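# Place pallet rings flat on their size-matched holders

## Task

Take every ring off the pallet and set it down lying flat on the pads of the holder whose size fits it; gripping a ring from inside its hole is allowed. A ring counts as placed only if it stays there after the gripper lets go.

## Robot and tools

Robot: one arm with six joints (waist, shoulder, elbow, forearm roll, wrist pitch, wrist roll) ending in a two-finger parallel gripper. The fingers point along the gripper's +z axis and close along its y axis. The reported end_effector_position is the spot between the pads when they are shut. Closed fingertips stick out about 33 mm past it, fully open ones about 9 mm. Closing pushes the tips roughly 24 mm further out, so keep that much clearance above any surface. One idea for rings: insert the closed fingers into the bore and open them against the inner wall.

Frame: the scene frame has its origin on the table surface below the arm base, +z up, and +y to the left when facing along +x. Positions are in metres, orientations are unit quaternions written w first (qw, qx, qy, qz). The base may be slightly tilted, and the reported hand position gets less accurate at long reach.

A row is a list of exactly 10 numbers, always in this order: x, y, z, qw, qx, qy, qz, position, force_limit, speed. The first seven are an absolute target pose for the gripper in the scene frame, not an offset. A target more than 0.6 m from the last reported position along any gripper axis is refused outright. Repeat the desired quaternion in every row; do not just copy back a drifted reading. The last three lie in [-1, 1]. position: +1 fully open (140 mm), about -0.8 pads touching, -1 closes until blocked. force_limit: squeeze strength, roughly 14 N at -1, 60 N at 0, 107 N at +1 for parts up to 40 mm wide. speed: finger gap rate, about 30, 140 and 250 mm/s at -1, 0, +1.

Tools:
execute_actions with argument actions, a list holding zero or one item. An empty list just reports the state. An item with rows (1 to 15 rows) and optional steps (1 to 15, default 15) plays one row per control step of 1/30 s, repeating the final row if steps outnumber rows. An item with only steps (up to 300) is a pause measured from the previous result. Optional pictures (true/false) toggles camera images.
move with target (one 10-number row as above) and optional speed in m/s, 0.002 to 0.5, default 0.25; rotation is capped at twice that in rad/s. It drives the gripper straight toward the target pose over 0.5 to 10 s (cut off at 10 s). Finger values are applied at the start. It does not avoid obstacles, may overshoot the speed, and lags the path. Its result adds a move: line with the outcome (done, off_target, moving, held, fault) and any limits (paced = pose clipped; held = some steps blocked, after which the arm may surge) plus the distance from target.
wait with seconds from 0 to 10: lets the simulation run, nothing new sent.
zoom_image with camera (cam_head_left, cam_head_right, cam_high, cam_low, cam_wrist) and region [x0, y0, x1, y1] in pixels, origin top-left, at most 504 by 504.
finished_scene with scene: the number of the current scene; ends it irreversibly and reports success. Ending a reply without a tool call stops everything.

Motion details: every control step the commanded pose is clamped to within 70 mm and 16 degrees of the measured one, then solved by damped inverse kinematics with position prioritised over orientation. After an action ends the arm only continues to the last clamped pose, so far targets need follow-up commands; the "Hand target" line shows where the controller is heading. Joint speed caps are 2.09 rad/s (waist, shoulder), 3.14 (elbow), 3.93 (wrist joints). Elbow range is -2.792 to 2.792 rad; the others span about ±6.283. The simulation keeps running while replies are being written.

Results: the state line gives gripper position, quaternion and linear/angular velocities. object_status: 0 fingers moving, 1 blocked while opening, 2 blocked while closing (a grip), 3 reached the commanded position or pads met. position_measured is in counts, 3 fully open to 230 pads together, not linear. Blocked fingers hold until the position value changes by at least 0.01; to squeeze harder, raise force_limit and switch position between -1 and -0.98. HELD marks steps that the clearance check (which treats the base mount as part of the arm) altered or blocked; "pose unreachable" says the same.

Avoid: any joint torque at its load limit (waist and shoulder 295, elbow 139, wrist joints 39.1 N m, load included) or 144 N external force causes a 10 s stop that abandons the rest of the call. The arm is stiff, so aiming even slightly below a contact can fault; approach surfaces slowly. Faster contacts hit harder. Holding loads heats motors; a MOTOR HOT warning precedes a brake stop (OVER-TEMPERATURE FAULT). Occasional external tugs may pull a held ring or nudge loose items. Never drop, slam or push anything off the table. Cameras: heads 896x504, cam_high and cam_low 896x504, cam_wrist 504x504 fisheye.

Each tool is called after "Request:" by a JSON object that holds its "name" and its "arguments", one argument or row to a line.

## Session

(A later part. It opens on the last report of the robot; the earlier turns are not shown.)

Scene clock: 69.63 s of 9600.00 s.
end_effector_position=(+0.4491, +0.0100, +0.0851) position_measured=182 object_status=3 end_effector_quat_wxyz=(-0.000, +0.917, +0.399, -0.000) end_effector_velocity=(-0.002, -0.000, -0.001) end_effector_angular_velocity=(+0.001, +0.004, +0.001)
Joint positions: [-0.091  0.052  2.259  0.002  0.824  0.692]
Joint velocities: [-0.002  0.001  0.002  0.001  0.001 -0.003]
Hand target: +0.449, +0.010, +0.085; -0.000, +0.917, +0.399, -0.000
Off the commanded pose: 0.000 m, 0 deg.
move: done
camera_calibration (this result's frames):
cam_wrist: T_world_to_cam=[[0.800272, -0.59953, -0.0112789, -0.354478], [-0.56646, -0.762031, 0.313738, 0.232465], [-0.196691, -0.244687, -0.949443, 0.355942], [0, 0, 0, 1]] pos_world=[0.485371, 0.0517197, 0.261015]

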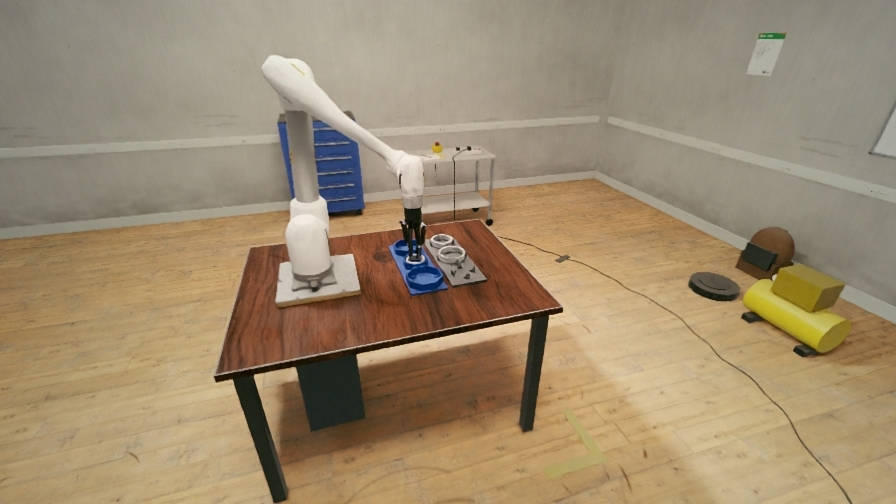

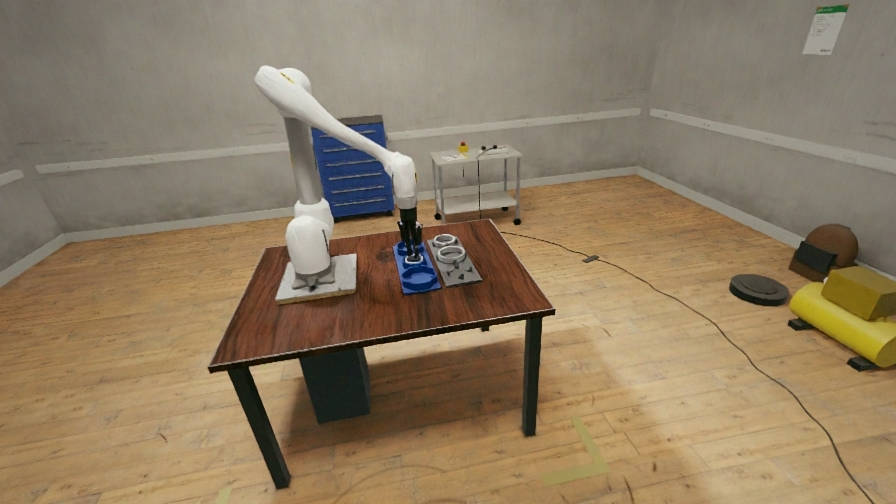

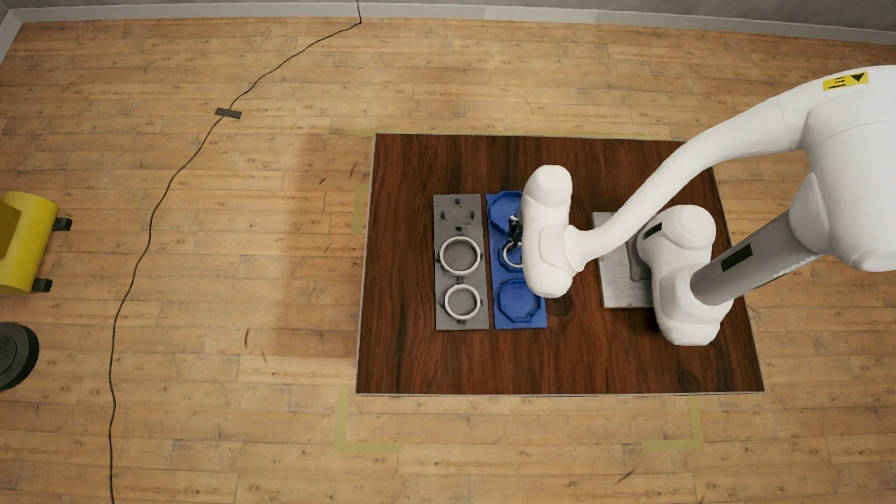

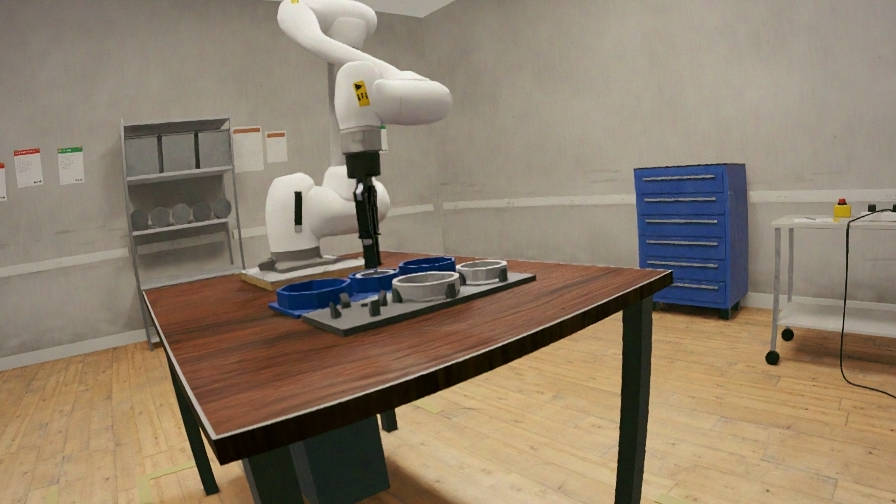

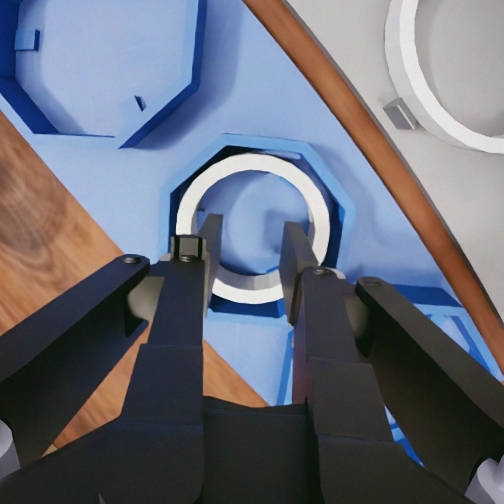

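Request:
{"name": "move", "arguments": {
  "target": [0.449,0.010,0.048,0,0.917,0.399,0,-0.42,-0.3,-0.6],
  "speed": 0.04
}}

Request:
{"name": "move", "arguments": {
  "target": [0.449,0.010,0.048,0,0.917,0.399,0,1,-0.2,-0.7]
}}

Request:
{"name": "move", "arguments": {
  "target": [0.449,0.010,0.105,0,0.917,0.399,0,1,-0.2,-0.7],
  "speed": 0.08
}}

Request:
{"name": "move", "arguments": {
  "target": [0.636,-0.1332,0.105,0,0.917,0.399,0,1,-0.2,-0.7],
  "speed": 0.2
}}

Request:
{"name": "move", "arguments": {
  "target": [0.636,-0.1332,0.078,0,0.917,0.399,0,1,-0.2,-0.7],
  "speed": 0.04
}}

Scene clock: 79.97 s of 9600.00 s.
end_effector_position=(+0.4490, +0.0100, +0.0481) position_measured=182 object_status=3 end_effector_quat_wxyz=(-0.000, +0.917, +0.399, +0.000) end_effector_velocity=(+0.000, -0.000, -0.001) end_effector_angular_velocity=(-0.001, -0.000, +0.001)
Joint positions: [-0.091  0.108  2.29   0.003  0.737  0.692]
Joint velocities: [ 0.     0.002  0.001 -0.001 -0.002  0.   ]
Hand target: +0.449, +0.010, +0.048; -0.000, +0.917, +0.399, +0.000
Off the commanded pose: 0.000 m, 0 deg.
After step 90, 6.10 s passed at rest.
move: done
camera_calibration (this result's frames):
cam_wrist: T_world_to_cam=[[0.800276, -0.599527, -0.0112262, -0.354842], [-0.566487, -0.762046, 0.313655, 0.244049], [-0.196599, -0.244651, -0.949471, 0.320746], [0, 0, 0, 1]] pos_world=[0.48528, 0.0517101, 0.224008]

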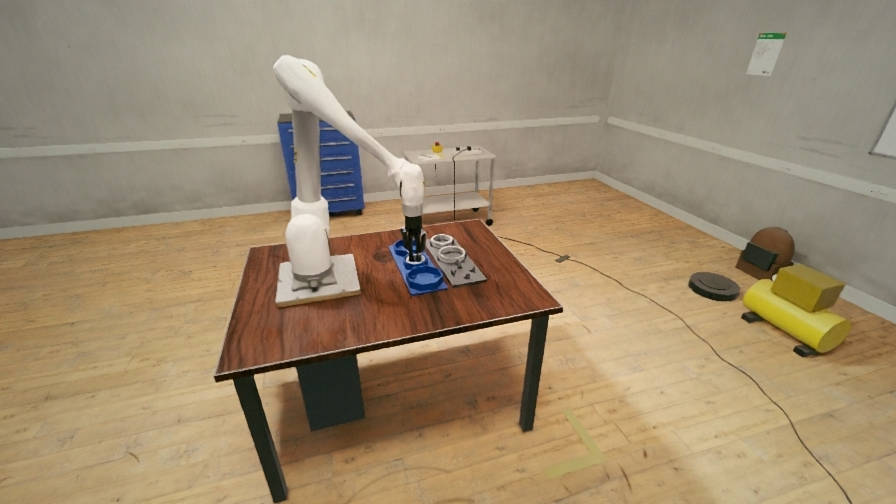

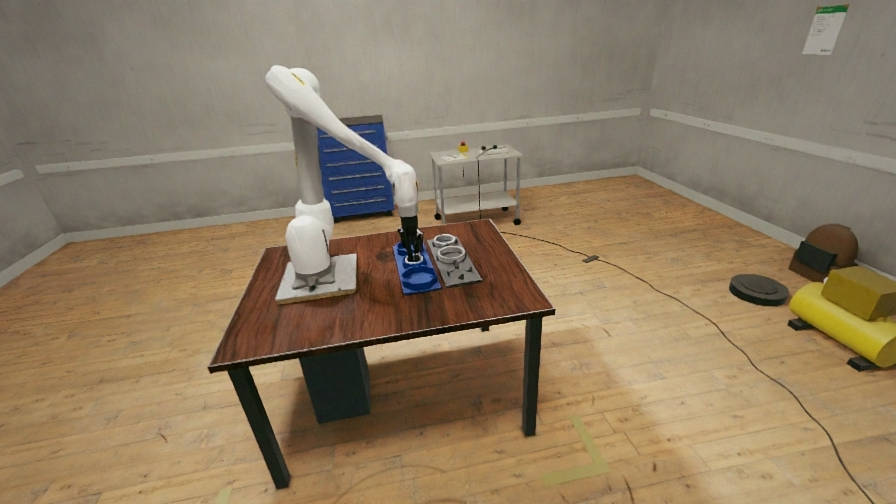

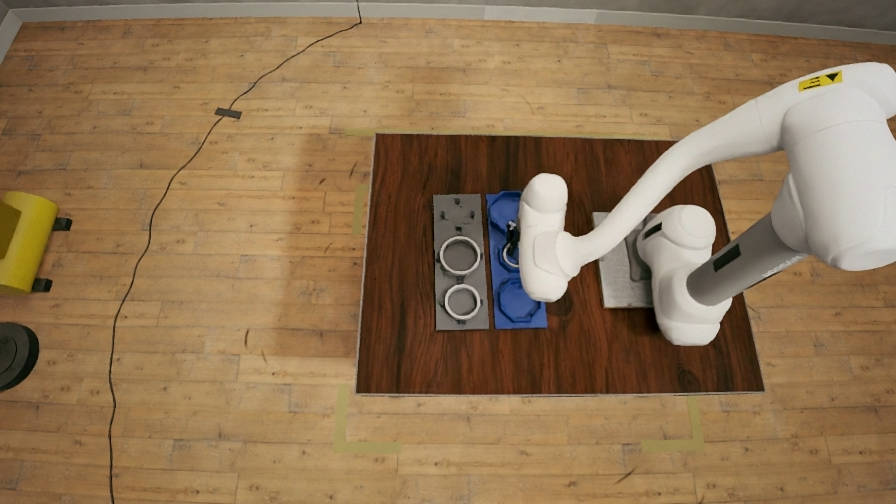

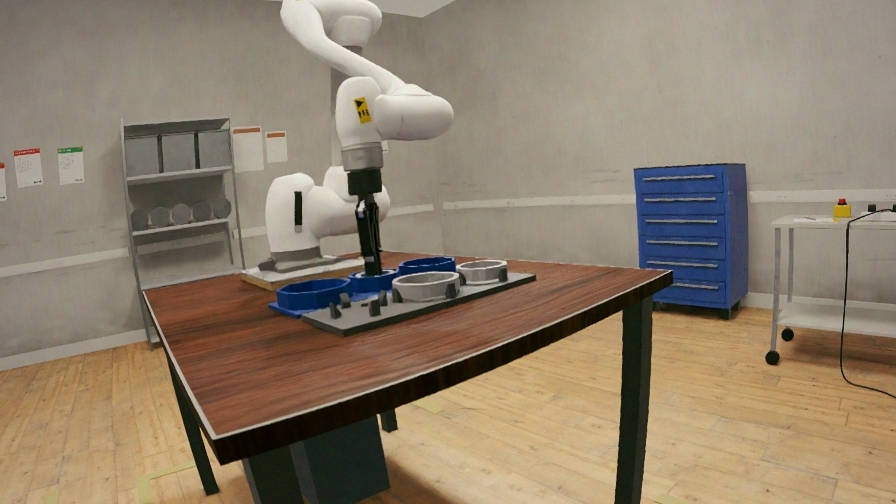

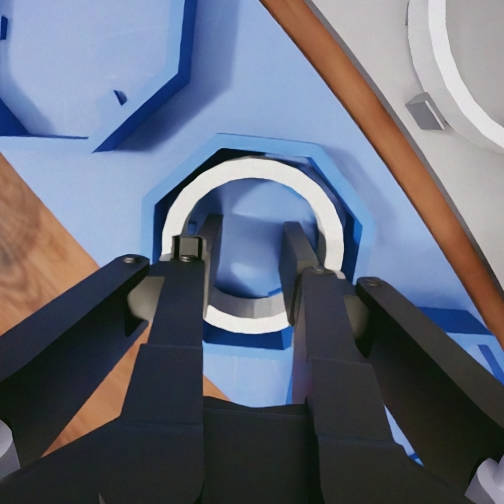

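Scene clock: 80.67 s of 9600.00 s.
end_effector_position=(+0.4490, +0.0100, +0.0480) position_measured=151 object_status=1 end_effector_quat_wxyz=(-0.000, +0.917, +0.399, -0.000) end_effector_velocity=(-0.000, -0.000, -0.000) end_effector_angular_velocity=(+0.000, +0.002, +0.000)
Joint positions: [-0.091  0.108  2.29   0.003  0.737  0.692]
Joint velocities: [-0.001  0.001 -0.    -0.     0.001 -0.001]
Hand target: +0.449, +0.010, +0.048; -0.000, +0.917, +0.399, +0.000
Off the commanded pose: 0.000 m, 0 deg.
move: done
camera_calibration (this result's frames):
cam_wrist: T_world_to_cam=[[0.800296, -0.5995, -0.0112402, -0.354863], [-0.566452, -0.762059, 0.313684, 0.244075], [-0.19662, -0.244673, -0.949461, 0.320647], [0, 0, 0, 1]] pos_world=[0.485297, 0.0517134, 0.22389]

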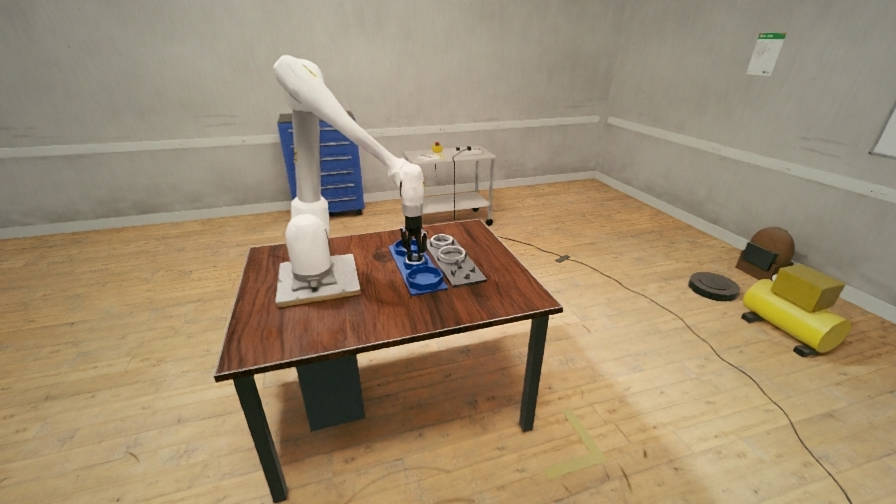

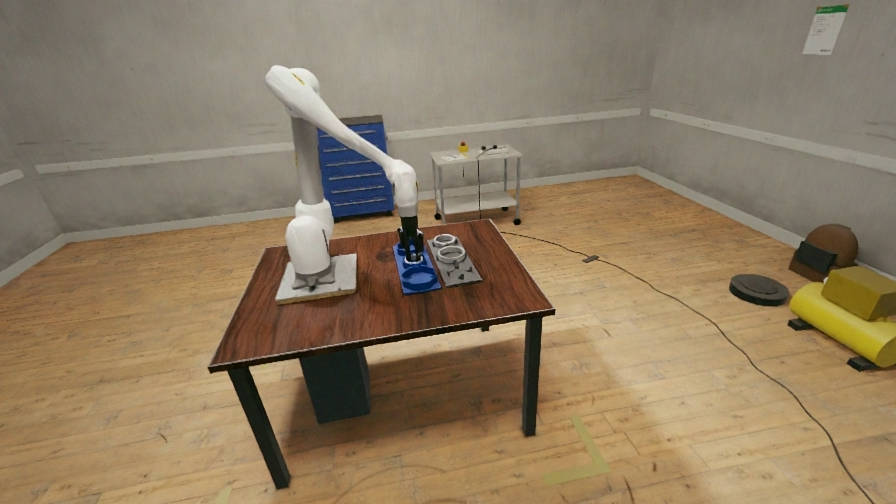

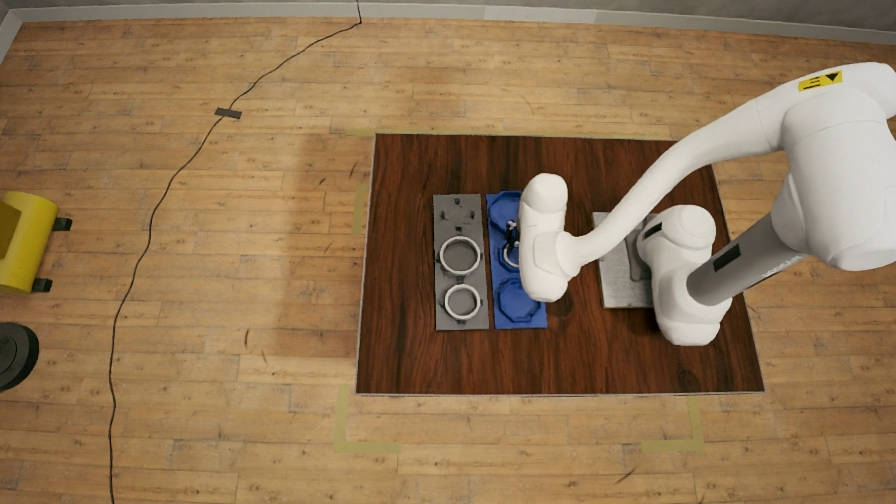

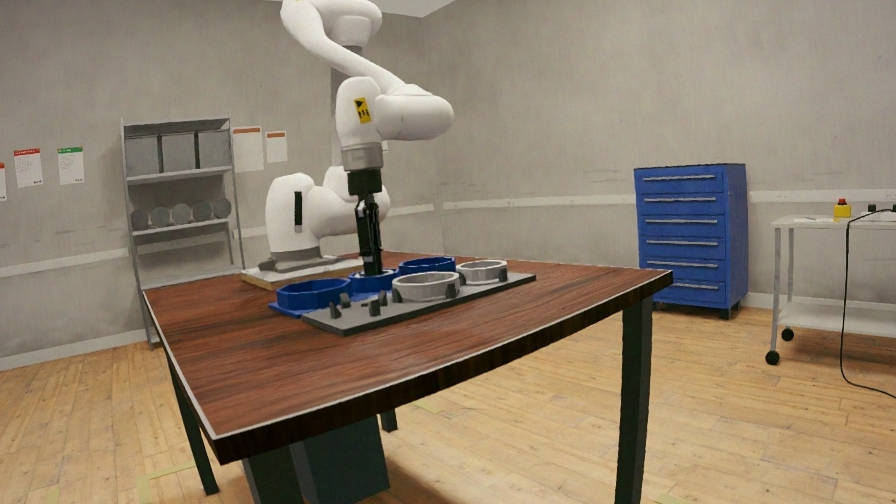

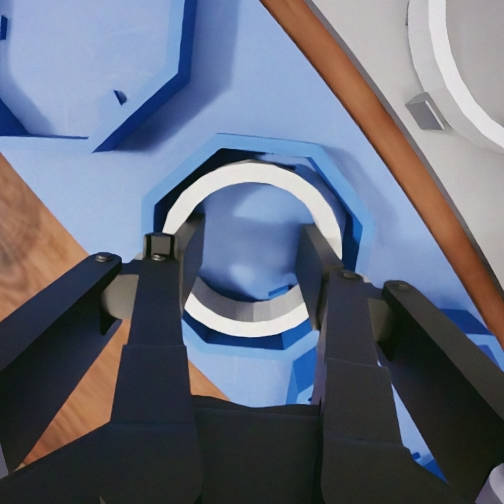

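Scene clock: 81.77 s of 9600.00 s.
end_effector_position=(+0.4490, +0.0100, +0.1049) position_measured=151 object_status=1 end_effector_quat_wxyz=(+0.000, +0.917, +0.399, -0.000) end_effector_velocity=(+0.001, -0.000, +0.001) end_effector_angular_velocity=(-0.000, -0.002, +0.000)
Joint positions: [-0.091  0.025  2.241  0.002  0.869  0.692]
Joint velocities: [-0.    -0.001 -0.002 -0.     0.001  0.   ]
Hand target: +0.449, +0.010, +0.105; +0.000, +0.917, +0.399, -0.000
Off the commanded pose: 0.000 m, 0 deg.
move: done
camera_calibration (this result's frames):
cam_wrist: T_world_to_cam=[[0.800227, -0.599592, -0.0112106, -0.354243], [-0.566533, -0.761972, 0.31375, 0.226251], [-0.196664, -0.24472, -0.949439, 0.3747], [0, 0, 0, 1]] pos_world=[0.485344, 0.0516931, 0.280797]

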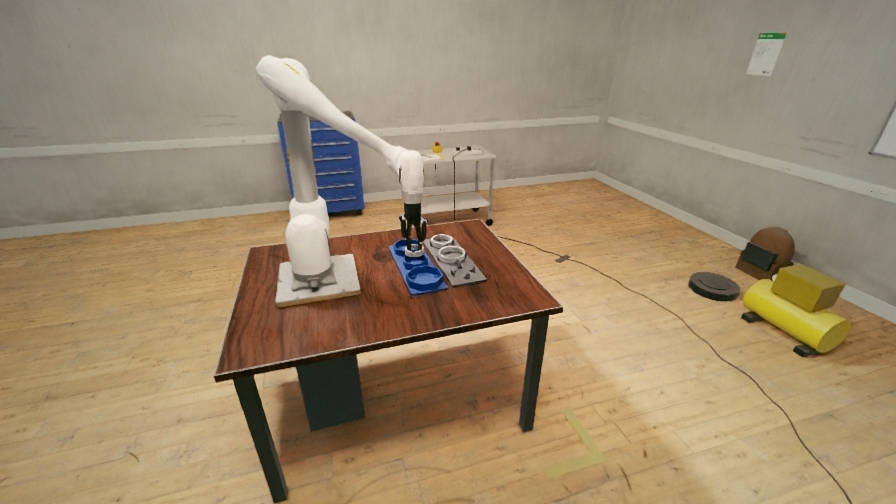

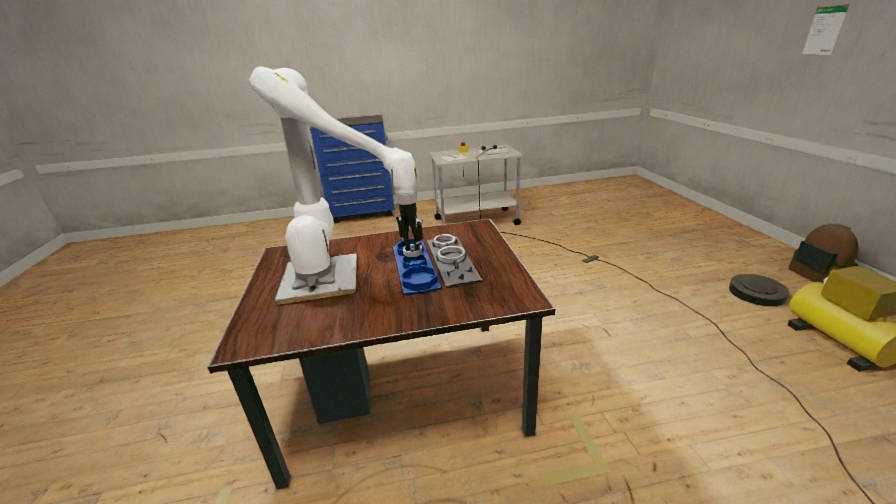

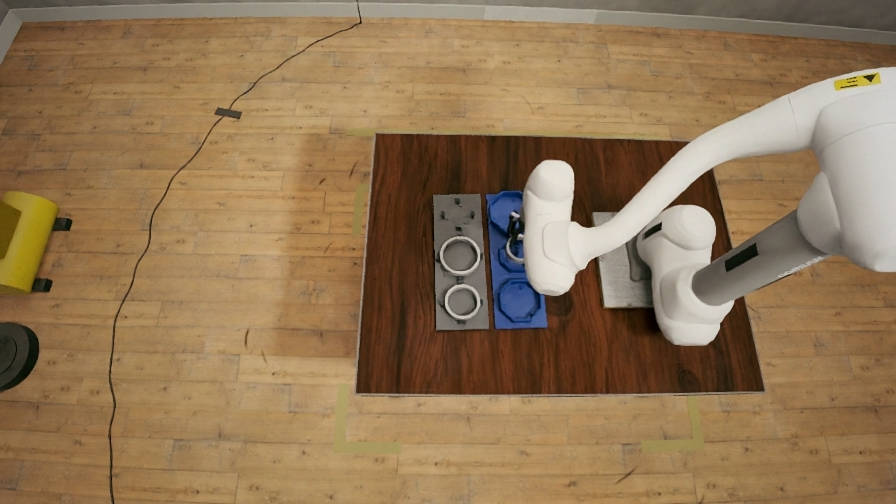

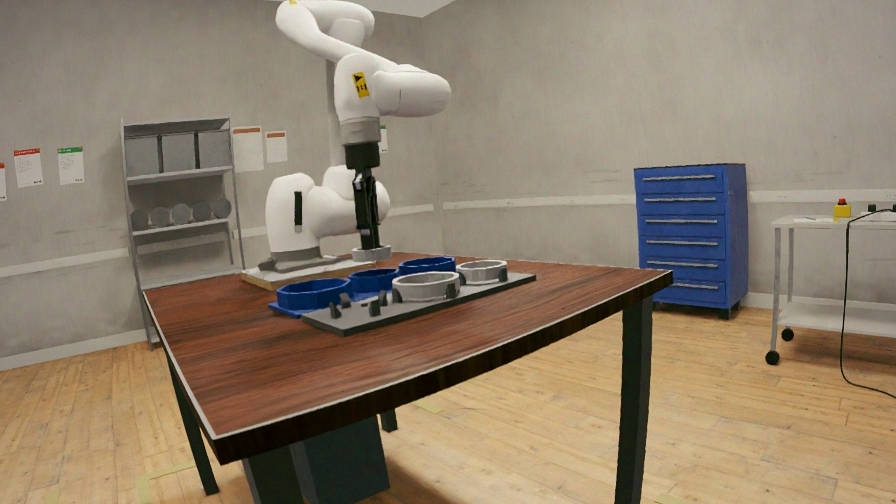

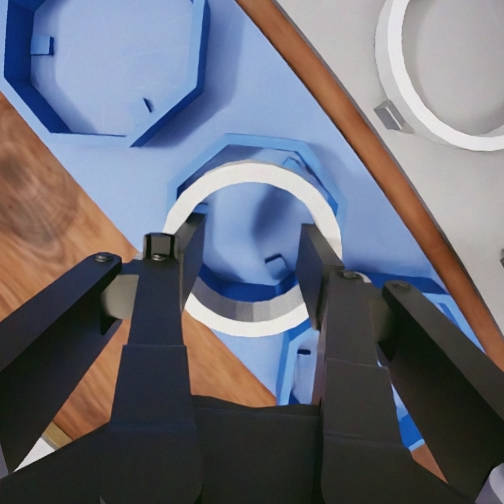

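Scene clock: 83.40 s of 9600.00 s.
end_effector_position=(+0.6359, -0.1331, +0.1049) position_measured=151 object_status=1 end_effector_quat_wxyz=(-0.000, +0.917, +0.399, -0.000) end_effector_velocity=(+0.001, -0.000, -0.001) end_effector_angular_velocity=(+0.001, +0.002, +0.000)
Joint positions: [-0.296  0.315  1.879  0.004  0.941  0.486]
Joint velocities: [-0.     0.004 -0.003  0.001  0.002 -0.001]
Hand target: +0.636, -0.133, +0.105; -0.000, +0.917, +0.399, -0.000
Off the commanded pose: 0.000 m, 0 deg.
move: done
camera_calibration (this result's frames):
cam_wrist: T_world_to_cam=[[0.800242, -0.599571, -0.011274, -0.589584], [-0.566496, -0.761998, 0.313752, 0.223037], [-0.196707, -0.244691, -0.949438, 0.376418], [0, 0, 0, 1]] pos_world=[0.672204, -0.0914378, 0.28076]

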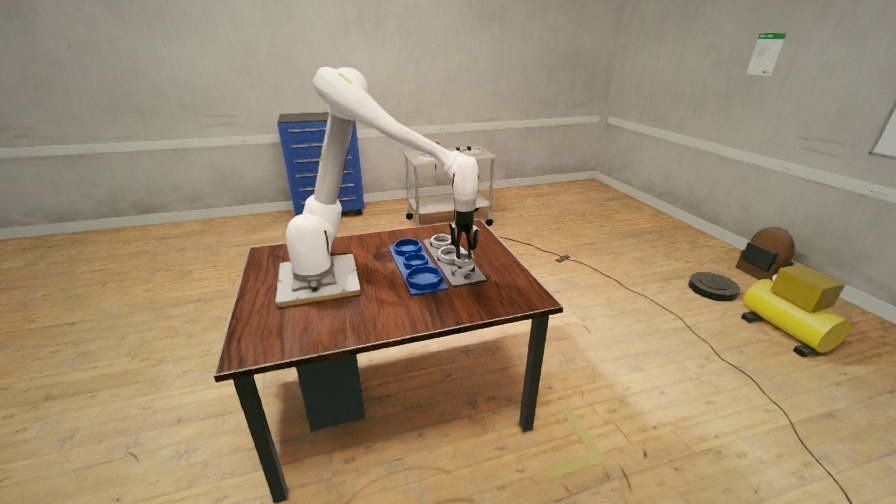

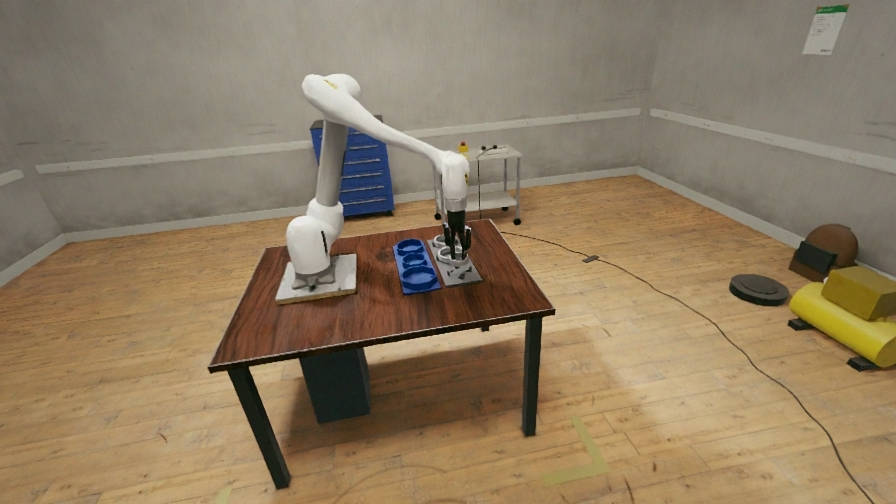

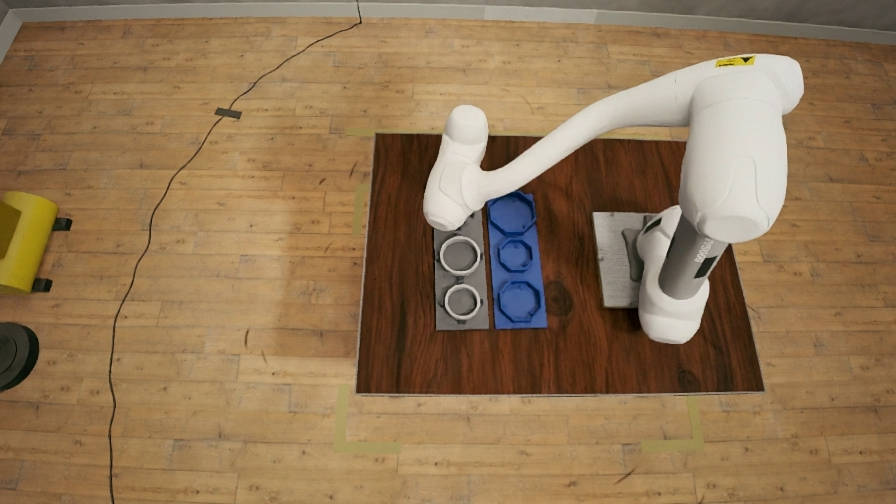

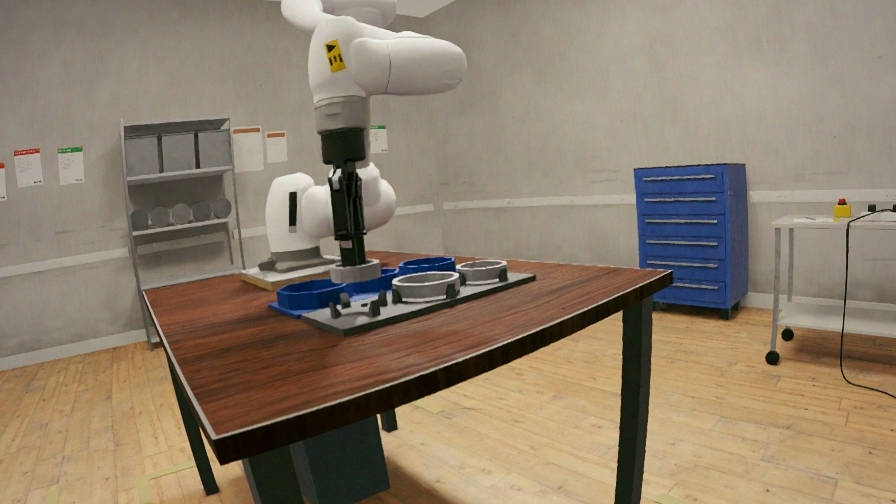

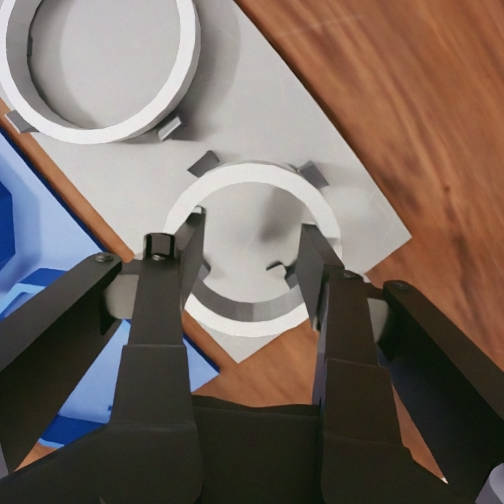

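Scene clock: 84.37 s of 9600.00 s.
end_effector_position=(+0.6360, -0.1332, +0.0781) position_measured=151 object_status=1 end_effector_quat_wxyz=(-0.000, +0.917, +0.399, +0.000) end_effector_velocity=(-0.000, -0.000, -0.001) end_effector_angular_velocity=(-0.001, -0.001, +0.000)
Joint positions: [-0.296  0.343  1.899  0.004  0.893  0.486]
Joint velocities: [ 0.    -0.     0.002 -0.001 -0.003  0.   ]
Hand target: +0.636, -0.133, +0.078; -0.000, +0.917, +0.399, +0.000
Off the commanded pose: 0.000 m, 0 deg.
move: done
camera_calibration (this result's frames):
cam_wrist: T_world_to_cam=[[0.800217, -0.599605, -0.0112105, -0.590016], [-0.566562, -0.761983, 0.313671, 0.231458], [-0.196621, -0.244654, -0.949465, 0.350958], [0, 0, 0, 1]] pos_world=[0.672282, -0.0915469, 0.254007]

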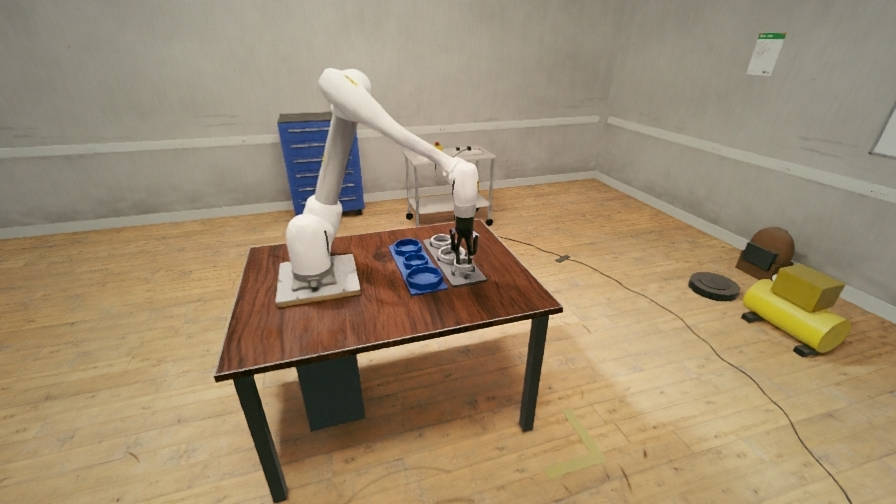

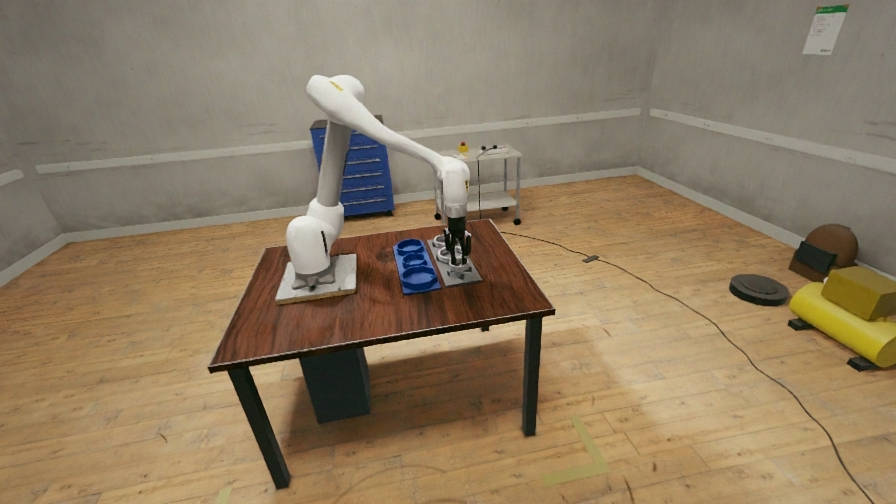

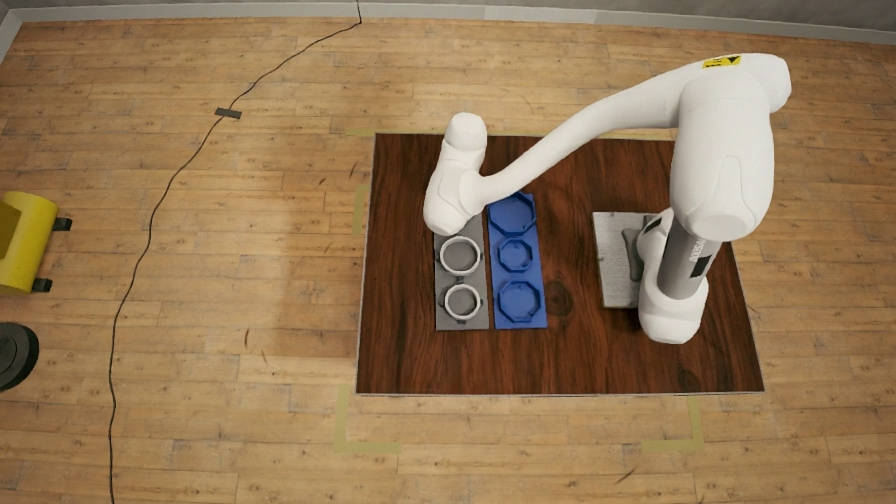

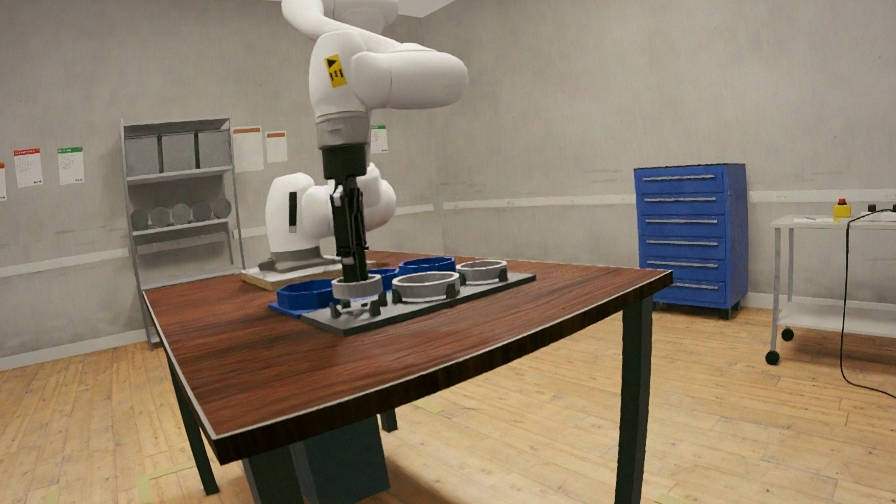

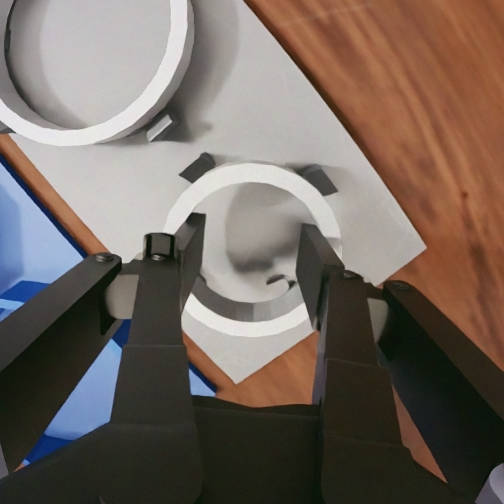

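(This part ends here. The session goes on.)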